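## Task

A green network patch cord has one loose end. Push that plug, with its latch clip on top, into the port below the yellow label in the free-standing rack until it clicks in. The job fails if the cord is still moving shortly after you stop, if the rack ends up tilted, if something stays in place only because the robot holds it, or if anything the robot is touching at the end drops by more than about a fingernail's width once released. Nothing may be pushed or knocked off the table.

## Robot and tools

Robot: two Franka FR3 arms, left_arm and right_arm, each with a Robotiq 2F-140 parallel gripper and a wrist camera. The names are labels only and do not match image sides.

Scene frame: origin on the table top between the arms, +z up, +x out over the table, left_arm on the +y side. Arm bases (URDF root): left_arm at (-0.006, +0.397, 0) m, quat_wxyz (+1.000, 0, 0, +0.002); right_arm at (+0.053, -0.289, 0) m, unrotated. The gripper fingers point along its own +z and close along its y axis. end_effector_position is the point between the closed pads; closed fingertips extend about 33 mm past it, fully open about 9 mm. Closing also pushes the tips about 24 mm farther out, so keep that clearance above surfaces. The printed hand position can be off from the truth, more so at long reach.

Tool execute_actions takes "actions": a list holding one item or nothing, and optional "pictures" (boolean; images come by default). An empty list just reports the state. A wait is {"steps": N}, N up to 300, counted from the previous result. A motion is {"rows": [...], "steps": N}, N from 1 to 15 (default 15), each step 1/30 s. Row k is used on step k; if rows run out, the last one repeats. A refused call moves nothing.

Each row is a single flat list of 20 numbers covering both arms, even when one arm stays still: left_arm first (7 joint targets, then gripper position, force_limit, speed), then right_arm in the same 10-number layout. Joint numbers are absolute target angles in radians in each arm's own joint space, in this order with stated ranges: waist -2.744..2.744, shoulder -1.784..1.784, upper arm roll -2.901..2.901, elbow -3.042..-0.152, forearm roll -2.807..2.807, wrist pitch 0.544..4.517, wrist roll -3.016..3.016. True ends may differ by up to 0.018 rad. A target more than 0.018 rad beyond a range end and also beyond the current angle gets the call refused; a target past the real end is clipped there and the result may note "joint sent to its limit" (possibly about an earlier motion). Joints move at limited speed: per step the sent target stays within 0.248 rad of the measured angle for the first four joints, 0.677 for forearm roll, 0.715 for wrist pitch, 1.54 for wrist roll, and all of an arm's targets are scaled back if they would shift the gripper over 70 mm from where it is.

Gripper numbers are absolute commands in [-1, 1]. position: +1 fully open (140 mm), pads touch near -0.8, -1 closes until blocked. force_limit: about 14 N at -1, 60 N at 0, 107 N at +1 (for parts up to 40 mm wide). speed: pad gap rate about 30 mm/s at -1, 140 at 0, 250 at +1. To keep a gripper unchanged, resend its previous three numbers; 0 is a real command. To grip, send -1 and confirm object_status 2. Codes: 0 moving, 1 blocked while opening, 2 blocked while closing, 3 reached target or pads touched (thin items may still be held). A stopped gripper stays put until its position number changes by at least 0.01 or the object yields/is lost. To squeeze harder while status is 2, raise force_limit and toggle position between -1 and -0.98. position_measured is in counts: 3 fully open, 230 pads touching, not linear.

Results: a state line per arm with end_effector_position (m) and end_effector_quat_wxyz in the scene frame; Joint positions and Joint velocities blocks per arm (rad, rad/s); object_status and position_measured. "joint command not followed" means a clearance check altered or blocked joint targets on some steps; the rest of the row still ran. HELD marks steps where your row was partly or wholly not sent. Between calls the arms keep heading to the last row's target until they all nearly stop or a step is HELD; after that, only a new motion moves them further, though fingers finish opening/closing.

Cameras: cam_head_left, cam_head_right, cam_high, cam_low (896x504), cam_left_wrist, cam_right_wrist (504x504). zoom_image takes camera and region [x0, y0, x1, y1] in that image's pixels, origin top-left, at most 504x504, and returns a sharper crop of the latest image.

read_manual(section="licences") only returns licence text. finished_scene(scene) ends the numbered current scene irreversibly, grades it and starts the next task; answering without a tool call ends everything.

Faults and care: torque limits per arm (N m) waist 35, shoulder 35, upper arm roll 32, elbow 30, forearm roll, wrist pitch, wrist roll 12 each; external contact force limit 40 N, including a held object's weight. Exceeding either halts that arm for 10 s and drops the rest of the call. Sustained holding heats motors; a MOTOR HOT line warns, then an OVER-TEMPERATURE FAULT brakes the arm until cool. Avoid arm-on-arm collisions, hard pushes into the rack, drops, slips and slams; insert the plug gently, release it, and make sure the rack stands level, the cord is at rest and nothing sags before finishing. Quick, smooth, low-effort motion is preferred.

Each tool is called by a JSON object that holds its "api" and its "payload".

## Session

{"api": "execute_actions", "payload": {"actions": []}}

Scene clock: 0.00 s of 6600.00 s.
left_arm: end_effector_position=(+0.3586, +0.8945, +0.3926) position_measured=3 object_status=3 end_effector_quat_wxyz=(-0.224, +0.918, +0.244, +0.217) | right_arm: end_effector_position=(+0.2413, -0.1516, +0.3046) position_measured=3 object_status=3 end_effector_quat_wxyz=(+0.607, +0.426, -0.607, +0.286)
Joint positions: left_arm=[ 0.969 -0.345 -0.056 -2.28   0.126  2.559 -1.26 ] | right_arm=[ 0.9    0.327 -0.003 -1.941 -0.214  0.809  1.235]
Joint velocities: left_arm=[ 0.    -0.    -0.002  0.001  0.001  0.    -0.   ] | right_arm=[ 0.     0.     0.001 -0.001 -0.     0.     0.001]

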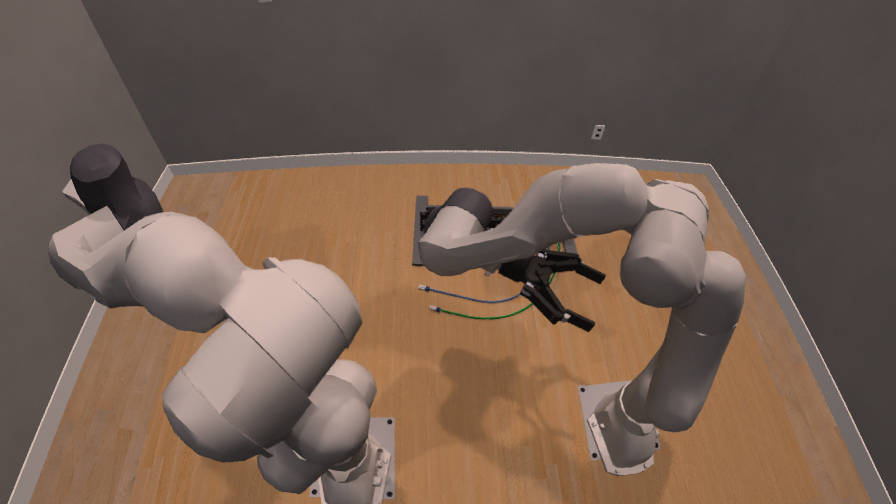

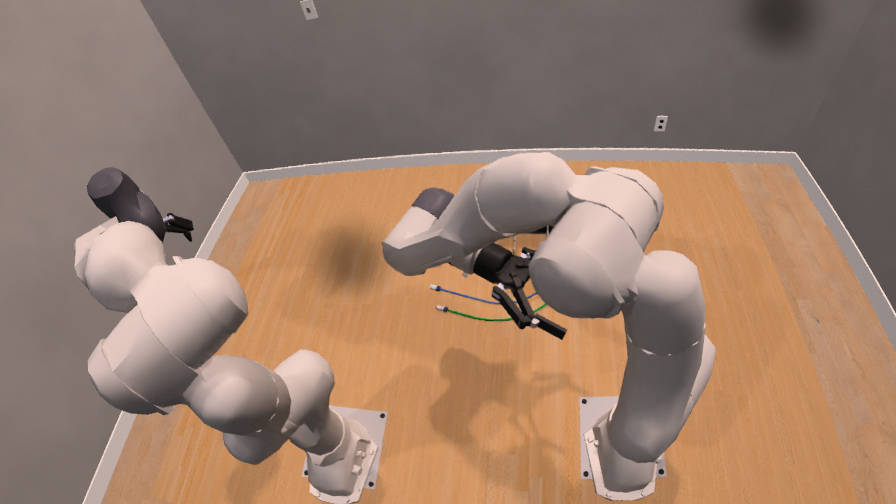

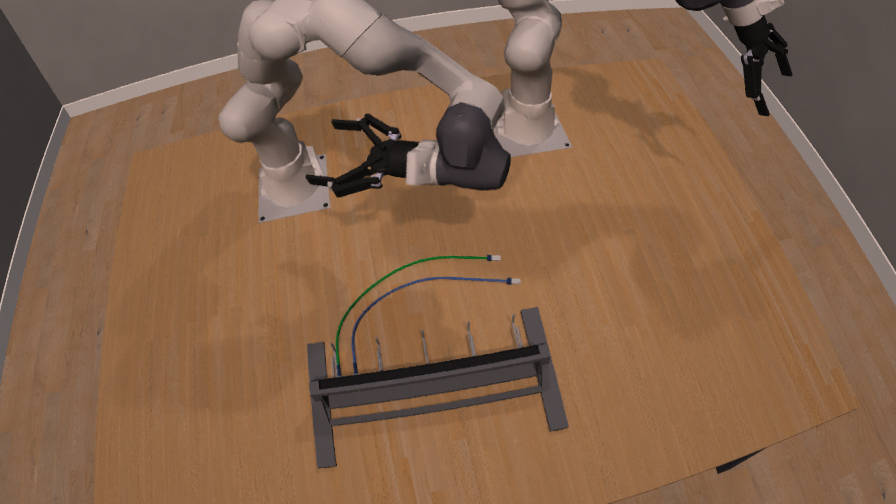

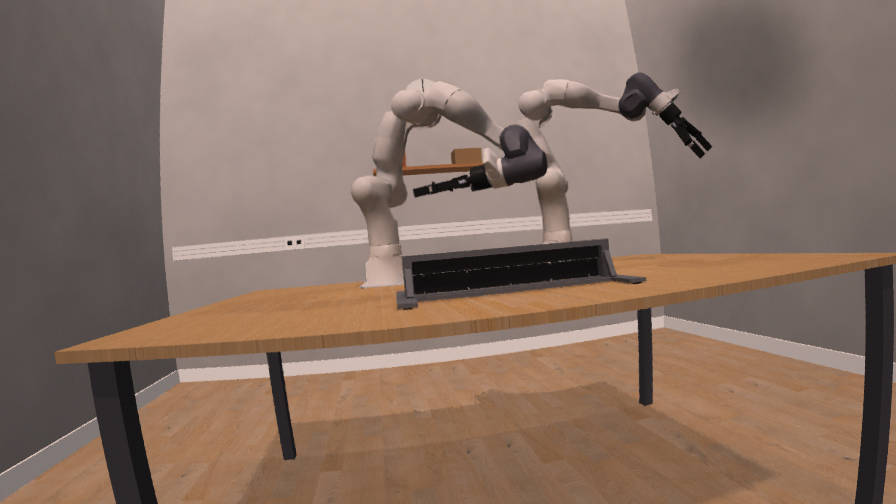

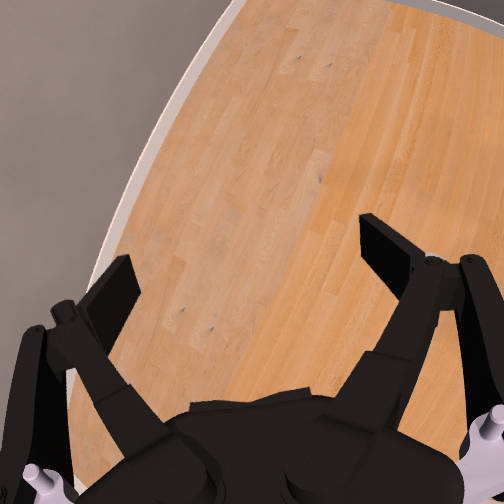

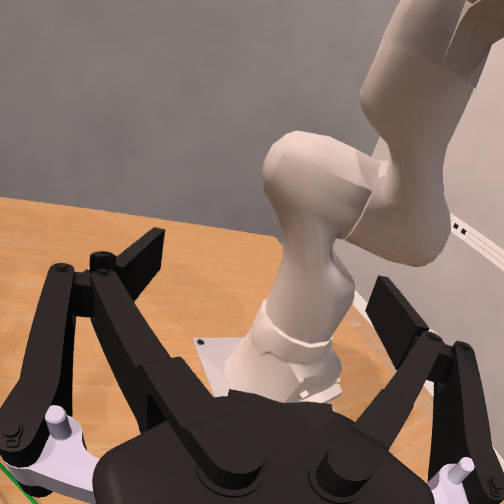

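{"api": "execute_actions", "payload": {"actions": [{"rows":[[0.966,-0.345,-0.056,-2.28,0.126,2.558,-1.258,1,0,0,0.897,0.327,0,-1.941,-0.214,0.809,1.235,1,0,0],[0.959,-0.344,-0.056,-2.28,0.125,2.556,-1.253,1,0,0,0.89,0.327,0,-1.941,-0.214,0.809,1.235,1,0,0],[0.947,-0.342,-0.055,-2.28,0.124,2.553,-1.245,1,0,0,0.878,0.327,0,-1.941,-0.214,0.809,1.235,1,0,0],[0.929,-0.34,-0.054,-2.281,0.123,2.548,-1.233,1,0,0,0.86,0.327,0,-1.941,-0.214,0.809,1.235,1,0,0],[0.907,-0.337,-0.054,-2.281,0.121,2.542,-1.218,1,0,0,0.837,0.327,0,-1.941,-0.214,0.809,1.235,1,0,0],[0.88,-0.334,-0.053,-2.281,0.118,2.534,-1.2,1,0,0,0.81,0.327,0,-1.941,-0.214,0.809,1.235,1,0,0],[0.851,-0.33,-0.052,-2.282,0.116,2.526,-1.18,1,0,0,0.78,0.327,0,-1.941,-0.214,0.809,1.235,1,0,0],[0.821,-0.326,-0.05,-2.282,0.113,2.518,-1.16,1,0,0,0.75,0.327,0,-1.941,-0.214,0.809,1.235,1,0,0],[0.784,-0.321,-0.049,-2.283,0.11,2.507,-1.135,1,0,0,0.712,0.327,0,-1.941,-0.214,0.809,1.235,1,0,0],[0.747,-0.317,-0.048,-2.283,0.107,2.497,-1.11,1,0,0,0.675,0.327,0,-1.941,-0.214,0.809,1.235,1,0,0],[0.703,-0.311,-0.046,-2.284,0.103,2.485,-1.08,1,0,0,0.63,0.327,0,-1.941,-0.214,0.809,1.235,1,0,0],[0.659,-0.305,-0.044,-2.285,0.1,2.472,-1.05,1,0,0,0.585,0.327,0,-1.941,-0.214,0.809,1.235,1,0,0],[0.615,-0.3,-0.043,-2.285,0.096,2.46,-1.02,1,0,0,0.54,0.327,0,-1.941,-0.214,0.809,1.235,1,0,0],[0.57,-0.294,-0.041,-2.286,0.092,2.447,-0.99,1,0,0,0.495,0.327,0,-1.941,-0.214,0.809,1.235,1,0,0],[0.526,-0.288,-0.039,-2.287,0.088,2.435,-0.96,1,0,0,0.45,0.327,0,-1.941,-0.214,0.809,1.235,1,0,0]]}], "pictures": false}}

{"api": "execute_actions", "payload": {"actions": [{"rows":[[0.482,-0.283,-0.038,-2.287,0.084,2.423,-0.93,0.2,0,0,0.405,0.327,0,-1.941,-0.214,0.809,1.235,1,0,0],[0.437,-0.277,-0.036,-2.288,0.081,2.41,-0.9,0.2,0,0,0.36,0.327,0,-1.941,-0.214,0.809,1.235,1,0,0],[0.393,-0.271,-0.034,-2.289,0.077,2.398,-0.87,0.2,0,0,0.315,0.327,0,-1.941,-0.214,0.809,1.235,1,0,0],[0.349,-0.266,-0.032,-2.289,0.073,2.386,-0.84,0.2,0,0,0.27,0.327,0,-1.941,-0.214,0.809,1.235,1,0,0],[0.304,-0.26,-0.031,-2.29,0.069,2.373,-0.81,0.2,0,0,0.225,0.327,0,-1.941,-0.214,0.809,1.235,1,0,0],[0.26,-0.254,-0.029,-2.291,0.066,2.361,-0.78,0.2,0,0,0.18,0.327,0,-1.941,-0.214,0.809,1.235,1,0,0],[0.216,-0.249,-0.027,-2.291,0.062,2.348,-0.75,0.2,0,0,0.135,0.327,0,-1.941,-0.214,0.809,1.235,1,0,0],[0.171,-0.243,-0.026,-2.292,0.058,2.336,-0.72,0.2,0,0,0.09,0.327,0,-1.941,-0.214,0.809,1.235,1,0,0],[0.127,-0.237,-0.024,-2.293,0.054,2.324,-0.69,0.2,0,0,0.045,0.327,0,-1.941,-0.214,0.809,1.235,1,0,0],[0.083,-0.232,-0.022,-2.293,0.05,2.311,-0.66,0.2,0,0,0,0.327,0,-1.941,-0.214,0.809,1.235,1,0,0],[0.038,-0.226,-0.021,-2.294,0.047,2.299,-0.63,0.2,0,0,-0.045,0.327,0,-1.941,-0.214,0.809,1.235,1,0,0],[-0.006,-0.22,-0.019,-2.295,0.043,2.286,-0.6,0.2,0,0,-0.09,0.327,0,-1.941,-0.214,0.809,1.235,1,0,0],[-0.05,-0.215,-0.017,-2.295,0.039,2.274,-0.57,0.2,0,0,-0.135,0.327,0,-1.941,-0.214,0.809,1.235,1,0,0],[-0.094,-0.209,-0.016,-2.296,0.035,2.262,-0.54,0.2,0,0,-0.18,0.327,0,-1.941,-0.214,0.809,1.235,1,0,0],[-0.139,-0.203,-0.014,-2.297,0.032,2.249,-0.51,0.2,0,0,-0.225,0.327,0,-1.941,-0.214,0.809,1.235,1,0,0]]}], "pictures": false}}

{"api": "execute_actions", "payload": {"actions": [{"rows":[[-0.176,-0.199,-0.013,-2.297,0.028,2.239,-0.485,0.2,0,0,-0.262,0.327,0,-1.941,-0.214,0.809,1.235,1,0,0],[-0.213,-0.194,-0.011,-2.298,0.025,2.229,-0.46,0.2,0,0,-0.3,0.327,0,-1.941,-0.214,0.809,1.235,1,0,0],[-0.25,-0.189,-0.01,-2.298,0.022,2.218,-0.435,0.2,0,0,-0.338,0.327,0,-1.941,-0.214,0.809,1.235,1,0,0],[-0.286,-0.184,-0.008,-2.299,0.019,2.208,-0.41,0.2,0,0,-0.375,0.327,0,-1.941,-0.214,0.809,1.235,1,0,0],[-0.32,-0.18,-0.007,-2.299,0.016,2.198,-0.387,0.2,0,0,-0.41,0.327,0,-1.941,-0.214,0.809,1.235,1,0,0],[-0.353,-0.176,-0.006,-2.3,0.013,2.189,-0.365,0.2,0,0,-0.442,0.327,0,-1.941,-0.214,0.809,1.235,1,0,0],[-0.382,-0.172,-0.005,-2.3,0.011,2.181,-0.345,0.2,0,0,-0.472,0.327,0,-1.941,-0.214,0.809,1.235,1,0,0],[-0.409,-0.169,-0.004,-2.301,0.008,2.174,-0.327,0.2,0,0,-0.5,0.327,0,-1.941,-0.214,0.809,1.235,1,0,0],[-0.434,-0.165,-0.003,-2.301,0.006,2.167,-0.31,0.2,0,0,-0.525,0.327,0,-1.941,-0.214,0.809,1.235,1,0,0],[-0.455,-0.163,-0.002,-2.301,0.005,2.161,-0.296,0.2,0,0,-0.546,0.327,0,-1.941,-0.214,0.809,1.235,1,0,0],[-0.473,-0.161,-0.001,-2.301,0.003,2.156,-0.284,0.2,0,0,-0.564,0.327,0,-1.941,-0.214,0.809,1.235,1,0,0],[-0.487,-0.159,-0.001,-2.302,0.002,2.152,-0.274,0.2,0,0,-0.579,0.327,0,-1.941,-0.214,0.809,1.235,1,0,0],[-0.498,-0.157,0,-2.302,0,2.149,-0.267,0.2,0,0,-0.59,0.327,0,-1.941,-0.214,0.809,1.235,1,0,0],[-0.505,-0.156,0,-2.302,-0.002,2.147,-0.262,0.2,0,0,-0.597,0.327,0,-1.941,-0.214,0.809,1.235,1,0,0],[-0.508,-0.156,0,-2.302,-0.003,2.146,-0.26,0.2,0,0,-0.6,0.327,0,-1.941,-0.214,0.809,1.235,1,0,0]]}], "pictures": false}}

{"api": "execute_actions", "payload": {"actions": [{"steps":20}]}}

Scene clock: 45.17 s of 6600.00 s.
left_arm: end_effector_position=(+0.4813, +0.7518, +0.3498) position_measured=3 object_status=3 end_effector_quat_wxyz=(-0.167, +0.964, +0.055, +0.197) | right_arm: end_effector_position=(+0.2763, -0.2233, +0.3044) position_measured=3 object_status=3 end_effector_quat_wxyz=(+0.647, +0.316, -0.671, +0.177)
Joint positions: left_arm=[ 0.645 -0.305 -0.042 -2.282  0.106  2.492 -1.148] | right_arm=[ 0.549  0.327  0.004 -1.941 -0.213  0.809  1.235]
Joint velocities: left_arm=[-1.019  0.141 -0.023 -0.021 -0.069 -0.231  0.428] | right_arm=[-1.279  0.001 -0.102  0.001 -0.     0.001 -0.001]
Steps of this call (steps 1 to 90: nothing new was sent; then 41.67 s passed at rest; steps 91 to 105: all 15 steps of this action). Readings (joint positions | what the end effector reports):
91: left_arm=[0.969 -0.345 -0.056 -2.280 0.126 2.559 -1.260] | right_arm=[0.900 0.327 -0.002 -1.941 -0.214 0.809 1.235] | left_arm position_measured=3 object_status=3 | right_arm position_measured=3 object_status=3
92: left_arm=[0.967 -0.345 -0.056 -2.280 0.126 2.559 -1.260] | right_arm=[0.898 0.327 -0.001 -1.941 -0.214 0.809 1.235] | left_arm position_measured=3 object_status=3 | right_arm position_measured=3 object_status=3
94: left_arm=[0.954 -0.345 -0.053 -2.280 0.126 2.557 -1.258] | right_arm=[0.887 0.327 0.002 -1.941 -0.214 0.809 1.235] | left_arm position_measured=3 object_status=3 | right_arm position_measured=3 object_status=3
98: left_arm=[0.880 -0.336 -0.048 -2.280 0.122 2.543 -1.236] | right_arm=[0.813 0.327 0.007 -1.941 -0.214 0.809 1.235] | left_arm position_measured=3 object_status=3 | right_arm position_measured=3 object_status=3
105: the state above

Scene clock: 45.67 s of 6600.00 s.
left_arm: end_effector_position=(+0.5567, +0.4506, +0.2771) position_measured=103 object_status=0 end_effector_quat_wxyz=(-0.082, +0.938, -0.309, +0.132) | right_arm: end_effector_position=(+0.2676, -0.3786, +0.3045) position_measured=3 object_status=3 end_effector_quat_wxyz=(+0.669, +0.073, -0.738, -0.049)
Joint positions: left_arm=[ 0.095 -0.234 -0.023 -2.289  0.065  2.361 -0.897] | right_arm=[-0.127  0.327 -0.    -1.941 -0.214  0.809  1.235]
Joint velocities: left_arm=[-1.041  0.149 -0.01  -0.02  -0.081 -0.274  0.552] | right_arm=[-1.288  0.001 -0.064 -0.    -0.    -0.001 -0.   ]
Steps of this call (steps 1 to 15: all 15 steps of this action). Readings (joint positions | what the end effector reports):
1: left_arm=[0.609 -0.300 -0.041 -2.283 0.103 2.484 -1.133] | right_arm=[0.503 0.327 0.003 -1.941 -0.213 0.809 1.235] | left_arm position_measured=3 object_status=0 | right_arm position_measured=3 object_status=3
2: left_arm=[0.572 -0.296 -0.040 -2.283 0.101 2.476 -1.118] | right_arm=[0.458 0.327 0.002 -1.941 -0.213 0.809 1.235] | left_arm position_measured=9 object_status=0 | right_arm position_measured=3 object_status=3
4: left_arm=[0.499 -0.286 -0.038 -2.284 0.095 2.459 -1.086] | right_arm=[0.368 0.327 0.001 -1.941 -0.213 0.809 1.235] | left_arm position_measured=24 object_status=0 | right_arm position_measured=3 object_status=3
8: left_arm=[0.353 -0.268 -0.033 -2.286 0.085 2.425 -1.020] | right_arm=[0.187 0.327 0.000 -1.941 -0.214 0.809 1.235] | left_arm position_measured=55 object_status=0 | right_arm position_measured=3 object_status=3
15: the state above

Scene clock: 46.17 s of 6600.00 s.
left_arm: end_effector_position=(+0.4492, +0.1733, +0.2103) position_measured=104 object_status=3 end_effector_quat_wxyz=(-0.015, +0.731, -0.682, +0.030) | right_arm: end_effector_position=(+0.2051, -0.4649, +0.3046) position_measured=3 object_status=3 end_effector_quat_wxyz=(+0.641, -0.098, -0.735, -0.200)
Joint positions: left_arm=[-0.459 -0.163 -0.006 -2.299  0.013  2.201 -0.54 ] | right_arm=[-0.584  0.327 -0.005 -1.941 -0.214  0.809  1.235]
Joint velocities: left_arm=[-0.751  0.114 -0.076 -0.039 -0.107 -0.326  0.904] | right_arm=[-0.289  0.    -0.005 -0.     0.    -0.     0.001]
Steps of this call (steps 1 to 15: all 15 steps of this action). Readings (joint positions | what the end effector reports):
1: left_arm=[0.058 -0.229 -0.022 -2.290 0.062 2.352 -0.878] | right_arm=[-0.171 0.327 -0.001 -1.941 -0.214 0.809 1.235] | left_arm position_measured=104 object_status=0 | right_arm position_measured=3 object_status=3
2: left_arm=[0.021 -0.224 -0.020 -2.290 0.058 2.342 -0.858] | right_arm=[-0.213 0.327 -0.001 -1.941 -0.214 0.809 1.235] | left_arm position_measured=104 object_status=0 | right_arm position_measured=3 object_status=3
4: left_arm=[-0.053 -0.214 -0.017 -2.291 0.052 2.322 -0.818] | right_arm=[-0.293 0.327 -0.002 -1.941 -0.214 0.809 1.235] | left_arm position_measured=104 object_status=0 | right_arm position_measured=3 object_status=3
8: left_arm=[-0.204 -0.195 -0.011 -2.293 0.040 2.282 -0.735] | right_arm=[-0.434 0.327 -0.003 -1.941 -0.214 0.809 1.235] | left_arm position_measured=104 object_status=3 | right_arm position_measured=3 object_status=3
15: the state above

Scene clock: 46.83 s of 6600.00 s.
left_arm: end_effector_position=(+0.4217, +0.1608, +0.2004) position_measured=104 object_status=3 end_effector_quat_wxyz=(+0.001, -0.630, +0.777, -0.002) | right_arm: end_effector_position=(+0.2028, -0.4668, +0.3046) position_measured=3 object_status=3 end_effector_quat_wxyz=(+0.639, -0.102, -0.734, -0.204)
Joint positions: left_arm=[-0.507 -0.156 -0.001 -2.301  0.001  2.149 -0.297] | right_arm=[-0.599  0.327 -0.002 -1.941 -0.214  0.809  1.235]
Joint velocities: left_arm=[-0.     0.    -0.001 -0.001 -0.    -0.004  0.099] | right_arm=[ 0.001 -0.001 -0.001  0.     0.001 -0.     0.001]
Steps of this call (steps 1 to 20: the robot went on to your last target). Readings (joint positions | what the end effector reports):
1: left_arm=[-0.479 -0.160 -0.009 -2.300 0.010 2.191 -0.511] | right_arm=[-0.591 0.327 -0.005 -1.941 -0.214 0.809 1.235] | left_arm position_measured=104 object_status=3 | right_arm position_measured=3 object_status=3
2: left_arm=[-0.493 -0.158 -0.010 -2.301 0.008 2.183 -0.486] | right_arm=[-0.596 0.327 -0.005 -1.941 -0.214 0.809 1.235] | left_arm position_measured=104 object_status=3 | right_arm position_measured=3 object_status=3
4: left_arm=[-0.504 -0.156 -0.009 -2.301 0.005 2.171 -0.443] | right_arm=[-0.599 0.327 -0.005 -1.941 -0.214 0.809 1.235] | left_arm position_measured=104 object_status=3 | right_arm position_measured=3 object_status=3
8: left_arm=[-0.507 -0.156 -0.003 -2.301 0.002 2.158 -0.380] | right_arm=[-0.599 0.327 -0.003 -1.941 -0.214 0.809 1.235] | left_arm position_measured=104 object_status=3 | right_arm position_measured=3 object_status=3
20: the state above

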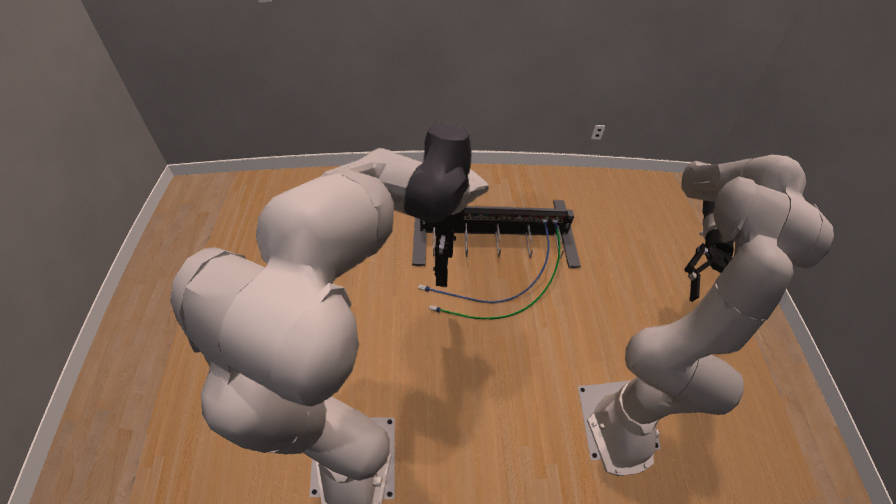

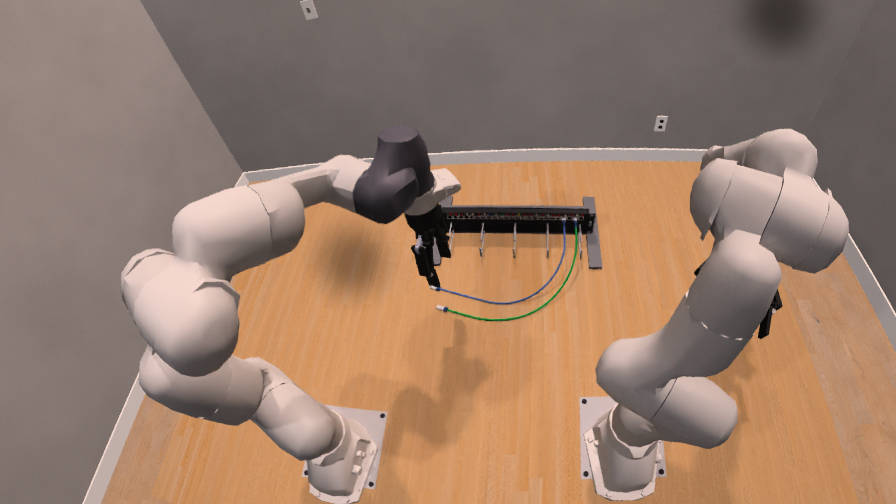

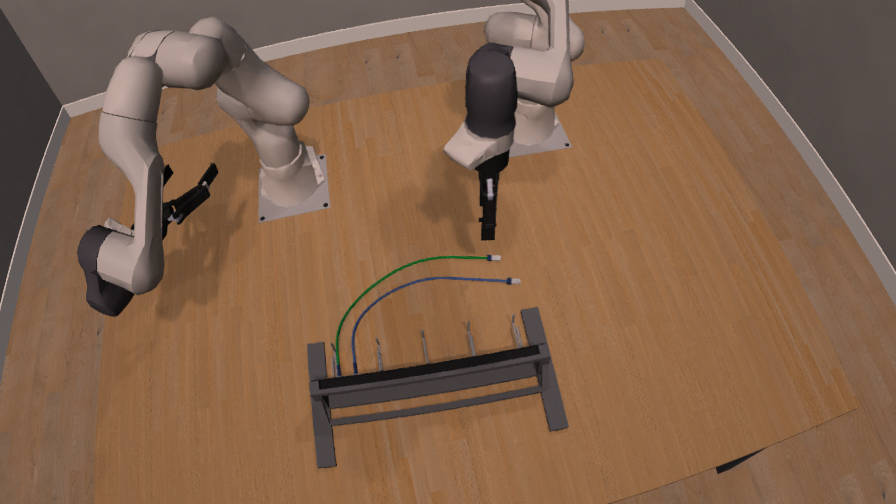

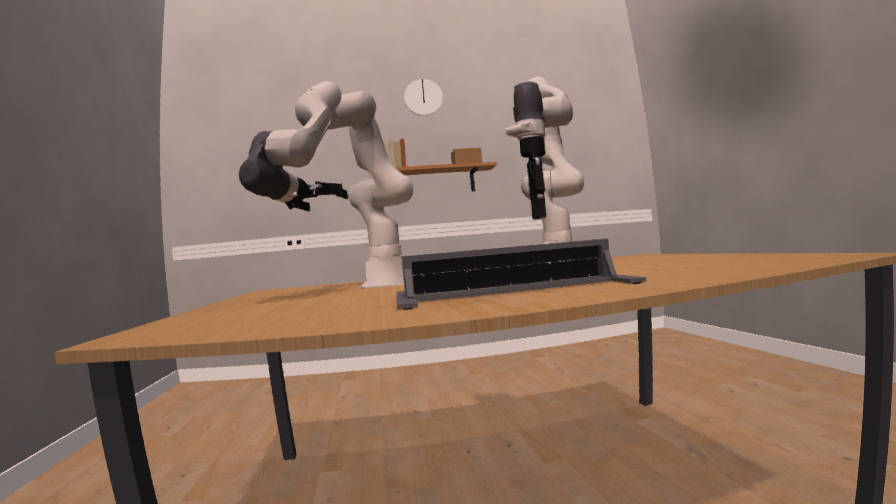

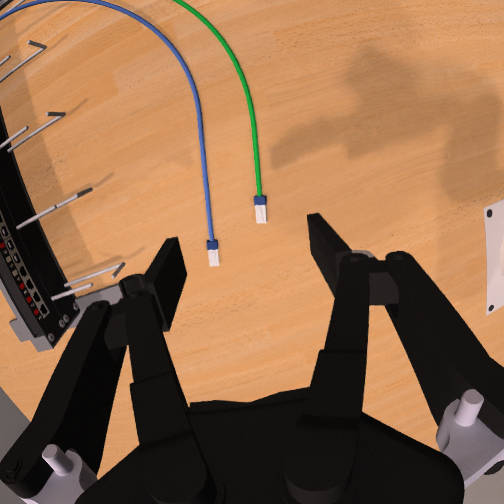

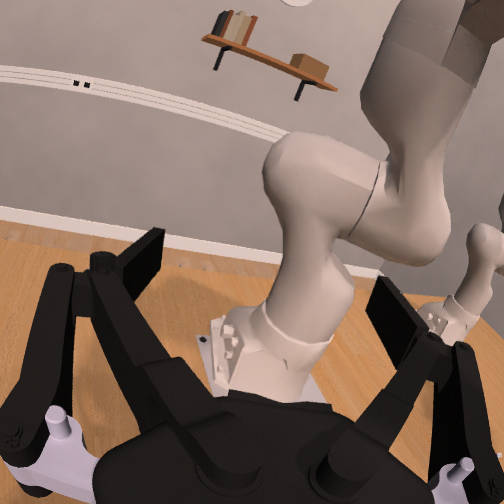

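{"api": "zoom_image", "payload": {"camera": "cam_head_right", "region": [420, 190, 620, 275]}}

{"api": "execute_actions", "payload": {"actions": []}}

{"api": "zoom_image", "payload": {"camera": "cam_left_wrist", "region": [180, 160, 320, 280]}}

Region (420, 190, 620, 275) of cam_head_right's 896x504 image, scaled by 2.520, with more detail than that image has; it fills the top 214 rows of this view, and the rest is white.

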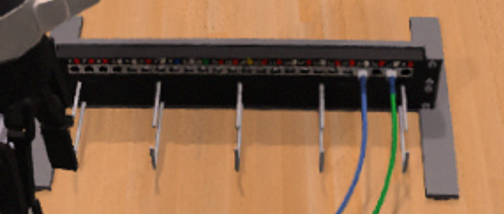

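Scene clock: 50.10 s of 6600.00 s.
left_arm: end_effector_position=(+0.4214, +0.1610, +0.2003) position_measured=104 object_status=3 end_effector_quat_wxyz=(+0.001, -0.618, +0.786, -0.001) | right_arm: end_effector_position=(+0.2029, -0.4668, +0.3046) position_measured=3 object_status=3 end_effector_quat_wxyz=(+0.639, -0.102, -0.734, -0.204)
Joint positions: left_arm=[-0.507 -0.156 -0.001 -2.301  0.001  2.148 -0.267] | right_arm=[-0.599  0.327 -0.002 -1.941 -0.214  0.809  1.235]
Joint velocities: left_arm=[0.001 0.    0.001 0.001 0.    0.    0.001] | right_arm=[-0.    -0.     0.     0.     0.     0.     0.001]
Steps of this call (steps 1 to 30: the robot went on to your last target; steps 31 to 90: nothing new was sent; then 0.27 s passed at rest). Readings (joint positions | what the end effector reports):
1: left_arm=[-0.507 -0.156 -0.001 -2.301 0.001 2.149 -0.294] | right_arm=[-0.599 0.327 -0.002 -1.941 -0.214 0.809 1.235] | left_arm position_measured=104 object_status=3 | right_arm position_measured=3 object_status=3
2: left_arm=[-0.507 -0.156 -0.001 -2.301 0.001 2.149 -0.291] | right_arm=[-0.599 0.327 -0.002 -1.941 -0.214 0.809 1.235] | left_arm position_measured=104 object_status=3 | right_arm position_measured=3 object_status=3
4: left_arm=[-0.507 -0.156 -0.001 -2.301 0.001 2.149 -0.287] | right_arm=[-0.599 0.327 -0.002 -1.941 -0.214 0.809 1.235] | left_arm position_measured=104 object_status=3 | right_arm position_measured=3 object_status=3
8: left_arm=[-0.507 -0.156 -0.001 -2.301 0.001 2.148 -0.280] | right_arm=[-0.599 0.327 -0.002 -1.941 -0.214 0.809 1.235] | left_arm position_measured=104 object_status=3 | right_arm position_measured=3 object_status=3
90: the state above
All arms were judged still, so your last target was given up. Only a new action makes them travel on or press farther. Fingers that are still opening or closing keep moving.

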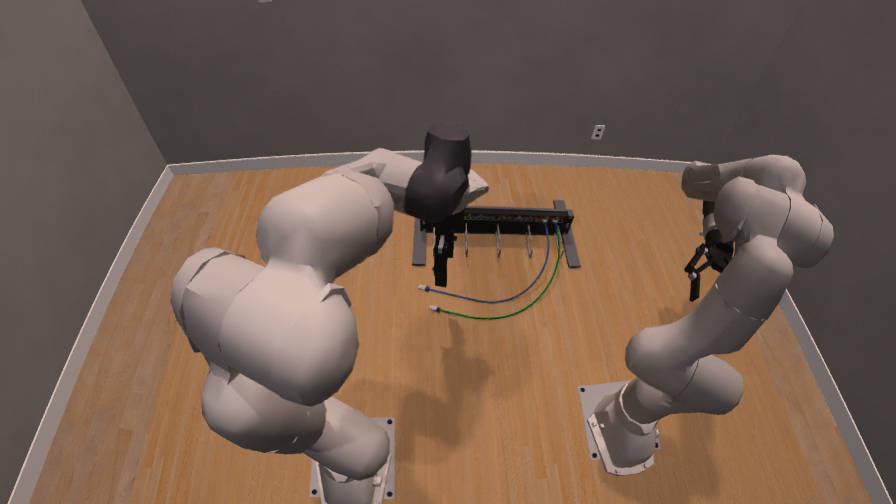

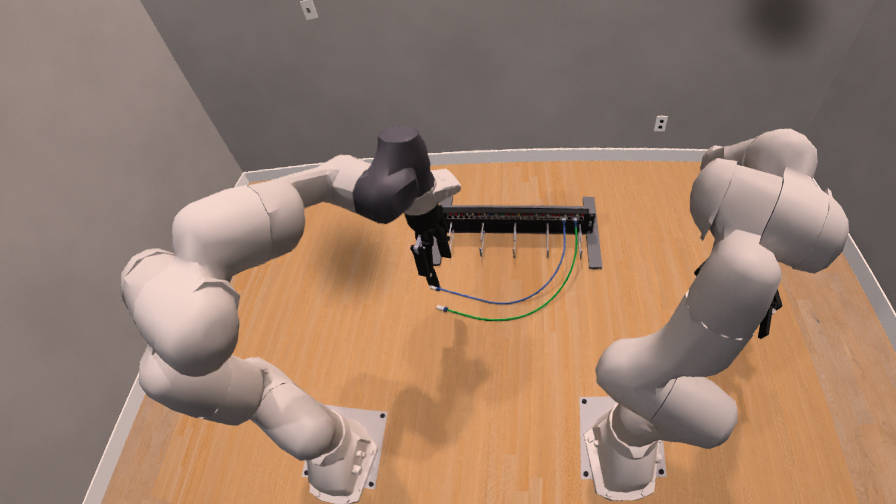

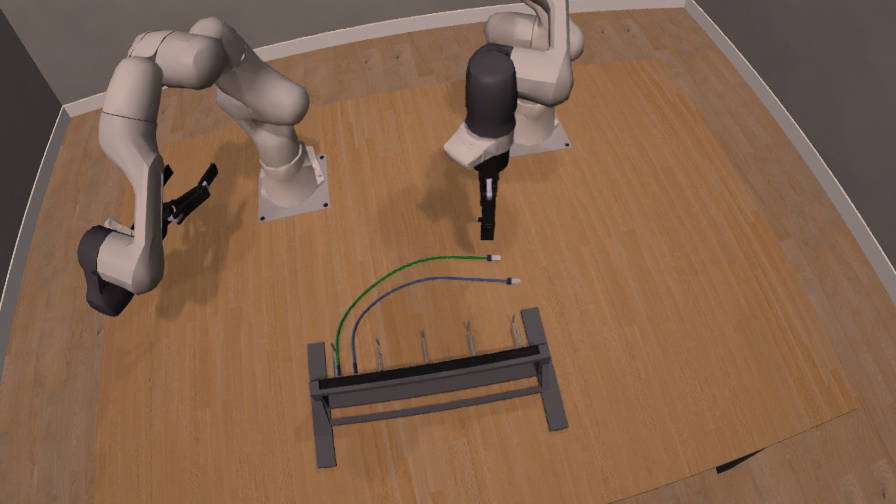

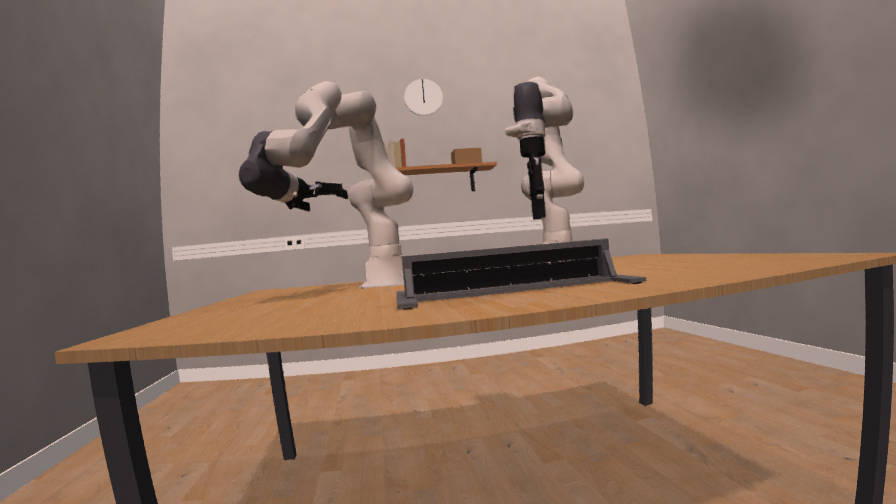

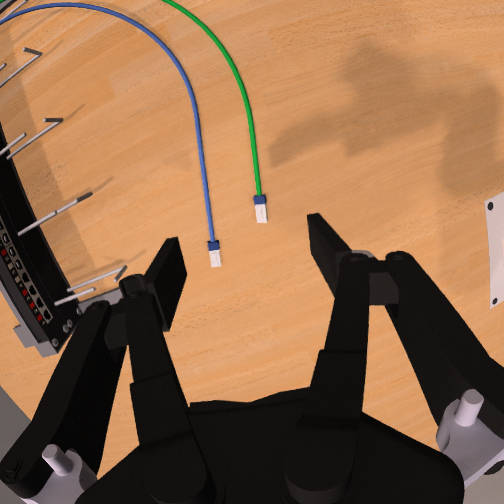

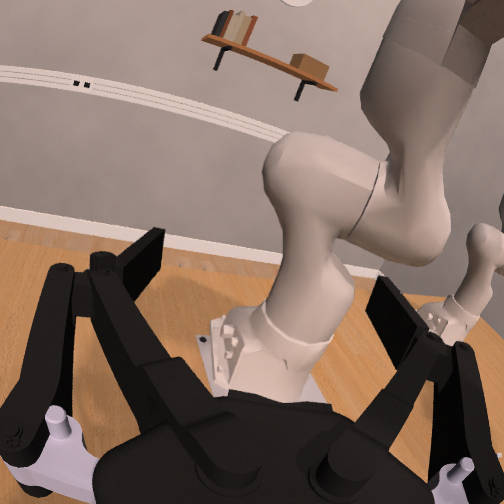

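Region (180, 160, 320, 280) of cam_left_wrist's 504x504 image, scaled by 3.600, with more detail than that image has; it fills the top 432 rows of this view, and the rest is white.

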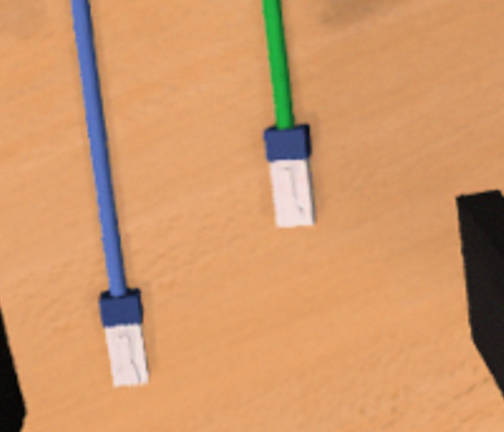

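{"api": "execute_actions", "payload": {"actions": [{"rows":[[-0.507,-0.154,0,-2.304,0,2.156,-0.255,-0.3,0,0,-0.6,0.327,0,-1.941,-0.214,0.809,1.235,1,0,0],[-0.507,-0.149,0,-2.31,0,2.172,-0.245,-0.3,0,0,-0.6,0.327,0,-1.941,-0.214,0.809,1.235,1,0,0],[-0.507,-0.141,0,-2.321,0,2.195,-0.235,-0.3,0,0,-0.6,0.327,0,-1.941,-0.214,0.809,1.235,1,0,0],[-0.507,-0.131,0,-2.334,0,2.225,-0.225,-0.3,0,0,-0.6,0.327,0,-1.941,-0.214,0.809,1.235,1,0,0],[-0.507,-0.119,0,-2.35,0,2.26,-0.215,-0.3,0,0,-0.6,0.327,0,-1.941,-0.214,0.809,1.235,1,0,0],[-0.507,-0.105,0,-2.368,0,2.295,-0.205,-0.3,0,0,-0.6,0.327,0,-1.941,-0.214,0.809,1.235,1,0,0],[-0.507,-0.091,0,-2.386,0,2.33,-0.198,-0.3,0,0,-0.6,0.327,0,-1.941,-0.214,0.809,1.235,1,0,0],[-0.507,-0.077,0,-2.405,0,2.365,-0.198,-0.3,0,0,-0.6,0.327,0,-1.941,-0.214,0.809,1.235,1,0,0],[-0.507,-0.062,0,-2.423,0,2.395,-0.198,-0.3,0,0,-0.6,0.327,0,-1.941,-0.214,0.809,1.235,1,0,0],[-0.507,-0.049,0,-2.441,0,2.42,-0.198,-0.3,0,0,-0.6,0.327,0,-1.941,-0.214,0.809,1.235,1,0,0],[-0.507,-0.037,0,-2.456,0,2.442,-0.198,-0.3,0,0,-0.6,0.327,0,-1.941,-0.214,0.809,1.235,1,0,0],[-0.507,-0.027,0,-2.47,0,2.46,-0.198,-0.3,0,0,-0.6,0.327,0,-1.941,-0.214,0.809,1.235,1,0,0],[-0.507,-0.019,0,-2.48,0,2.472,-0.198,-0.3,0,0,-0.6,0.327,0,-1.941,-0.214,0.809,1.235,1,0,0],[-0.507,-0.013,0,-2.487,0,2.478,-0.198,-0.3,0,0,-0.6,0.327,0,-1.941,-0.214,0.809,1.235,1,0,0],[-0.507,-0.0115,0,-2.4896,0,2.479,-0.198,-0.3,0,0,-0.6,0.327,0,-1.941,-0.214,0.809,1.235,1,0,0]]}], "pictures": false}}

{"api": "execute_actions", "payload": {"actions": [{"steps":22}]}}

{"api": "zoom_image", "payload": {"camera": "cam_left_wrist", "region": [170, 160, 330, 300]}}

Scene clock: 75.57 s of 6600.00 s.
left_arm: end_effector_position=(+0.3930, +0.1766, +0.0842) position_measured=167 object_status=0 end_effector_quat_wxyz=(-0.010, -0.600, +0.800, +0.023) | right_arm: end_effector_position=(+0.2029, -0.4668, +0.3046) position_measured=3 object_status=3 end_effector_quat_wxyz=(+0.639, -0.102, -0.734, -0.204)
Joint positions: left_arm=[-0.507 -0.021 -0.001 -2.474  0.001  2.404 -0.222] | right_arm=[-0.599  0.327 -0.002 -1.941 -0.214  0.809  1.235]
Joint velocities: left_arm=[ 0.001  0.233  0.    -0.272  0.001  0.408  0.058] | right_arm=[-0.    -0.001 -0.    -0.001  0.001  0.001 -0.002]
Steps of this call (steps 1 to 90: nothing new was sent; then 21.97 s passed at rest; steps 91 to 105: all 15 steps of this action). Readings (joint positions | what the end effector reports):
91: left_arm=[-0.507 -0.156 -0.001 -2.302 0.001 2.149 -0.267] | right_arm=[-0.599 0.327 -0.002 -1.941 -0.214 0.809 1.235] | left_arm position_measured=104 object_status=0 | right_arm position_measured=3 object_status=3
92: left_arm=[-0.507 -0.156 -0.001 -2.303 0.001 2.153 -0.265] | right_arm=[-0.599 0.327 -0.002 -1.941 -0.214 0.809 1.235] | left_arm position_measured=110 object_status=0 | right_arm position_measured=3 object_status=3
94: left_arm=[-0.507 -0.151 -0.001 -2.312 0.001 2.171 -0.260] | right_arm=[-0.599 0.327 -0.002 -1.941 -0.214 0.809 1.235] | left_arm position_measured=125 object_status=0 | right_arm position_measured=3 object_status=3
98: left_arm=[-0.507 -0.113 -0.001 -2.364 0.001 2.252 -0.242] | right_arm=[-0.599 0.327 -0.002 -1.941 -0.214 0.809 1.235] | left_arm position_measured=156 object_status=0 | right_arm position_measured=3 object_status=3
105: the state above

Scene clock: 76.30 s of 6600.00 s.
left_arm: end_effector_position=(+0.4033, +0.1709, +0.0790) position_measured=167 object_status=3 end_effector_quat_wxyz=(-0.000, -0.594, +0.805, +0.001) | right_arm: end_effector_position=(+0.2029, -0.4668, +0.3046) position_measured=3 object_status=3 end_effector_quat_wxyz=(+0.639, -0.102, -0.734, -0.204)
Joint positions: left_arm=[-0.507 -0.01  -0.001 -2.489  0.001  2.476 -0.207] | right_arm=[-0.599  0.327 -0.002 -1.941 -0.214  0.809  1.235]
Joint velocities: left_arm=[ 0.002  0.     0.     0.001 -0.     0.006  0.005] | right_arm=[-0.002 -0.    -0.     0.    -0.    -0.    -0.001]
Steps of this call (steps 1 to 22: the robot went on to your last target). Readings (joint positions | what the end effector reports):
1: left_arm=[-0.507 -0.015 -0.001 -2.481 0.001 2.416 -0.221] | right_arm=[-0.599 0.327 -0.002 -1.941 -0.214 0.809 1.235] | left_arm position_measured=167 object_status=3 | right_arm position_measured=3 object_status=3
2: left_arm=[-0.507 -0.011 -0.001 -2.485 0.001 2.426 -0.219] | right_arm=[-0.599 0.327 -0.002 -1.941 -0.214 0.809 1.235] | left_arm position_measured=167 object_status=3 | right_arm position_measured=3 object_status=3
4: left_arm=[-0.507 -0.010 -0.001 -2.489 0.001 2.442 -0.216] | right_arm=[-0.599 0.327 -0.002 -1.941 -0.214 0.809 1.235] | left_arm position_measured=167 object_status=3 | right_arm position_measured=3 object_status=3
8: left_arm=[-0.507 -0.010 -0.001 -2.489 0.001 2.461 -0.212] | right_arm=[-0.599 0.327 -0.002 -1.941 -0.214 0.809 1.235] | left_arm position_measured=167 object_status=3 | right_arm position_measured=3 object_status=3
22: the state above

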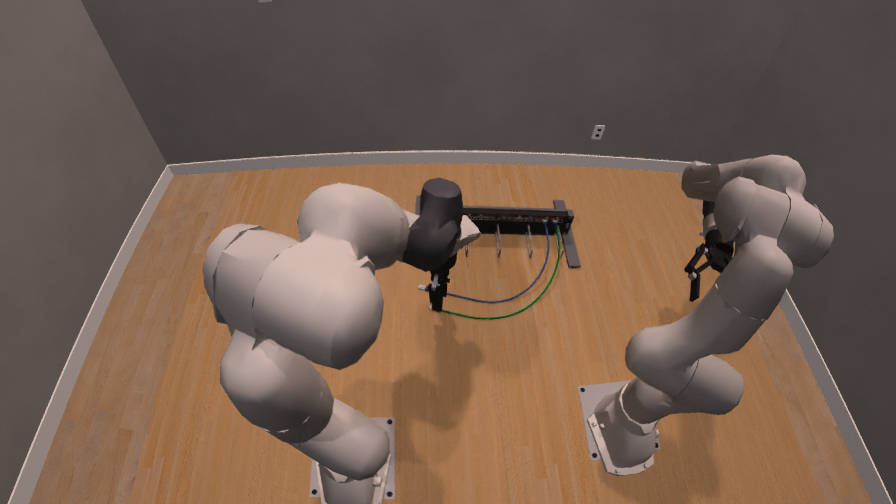

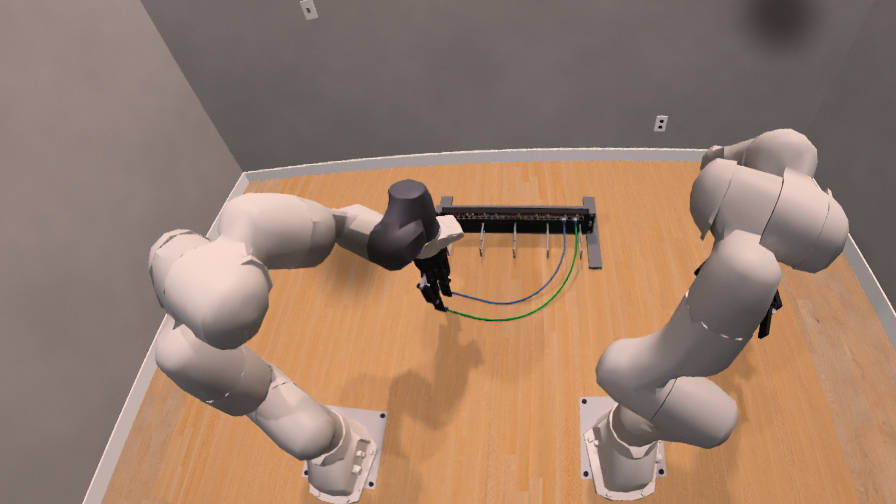

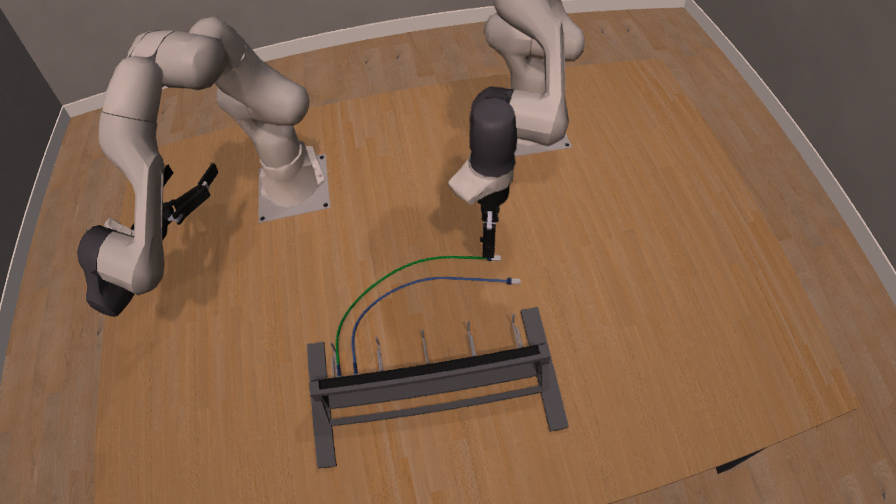

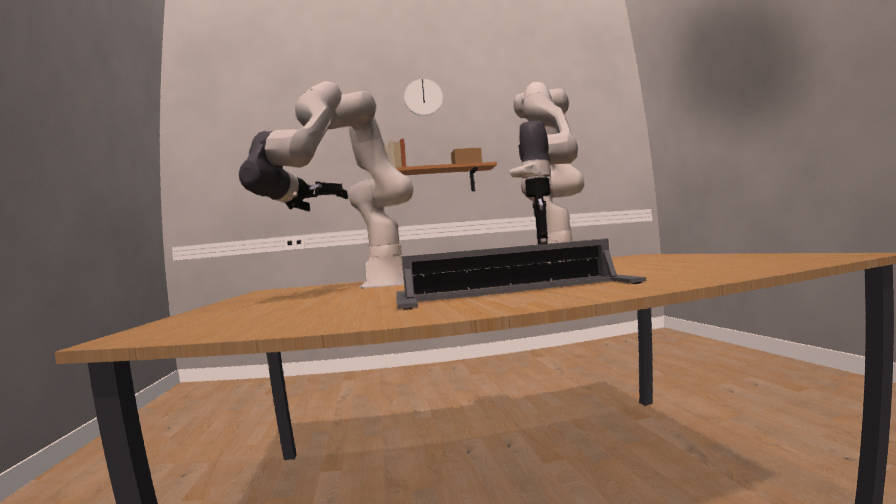

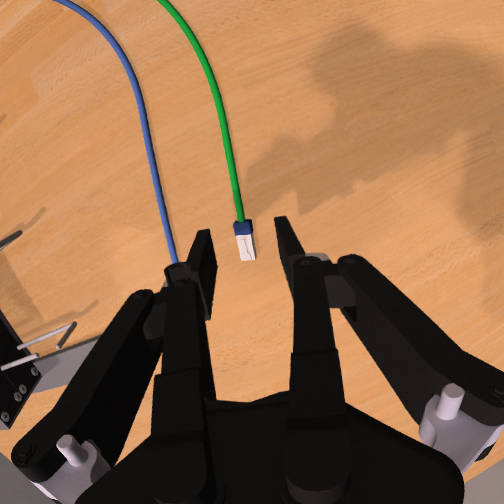

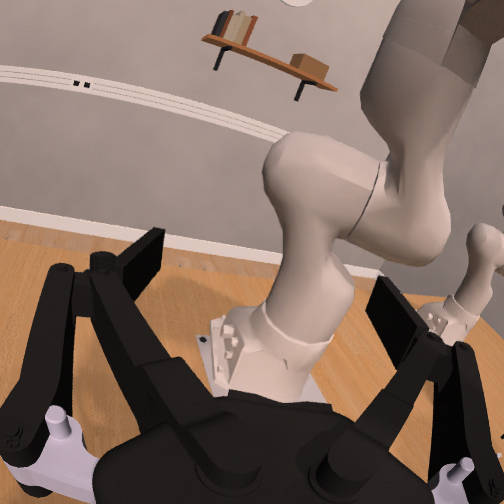

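Region (170, 160, 330, 300) of cam_left_wrist's 504x504 image, scaled by 3.150, with more detail than that image has; it fills the top 441 rows of this view, and the rest is white.

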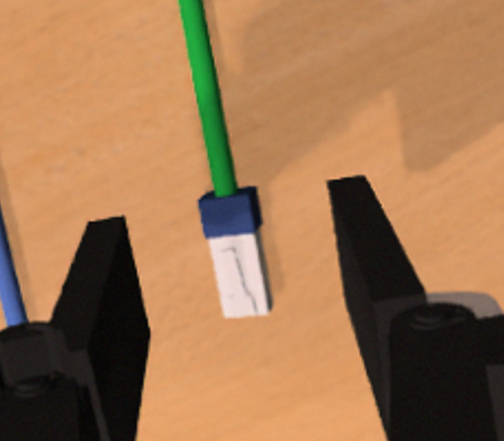

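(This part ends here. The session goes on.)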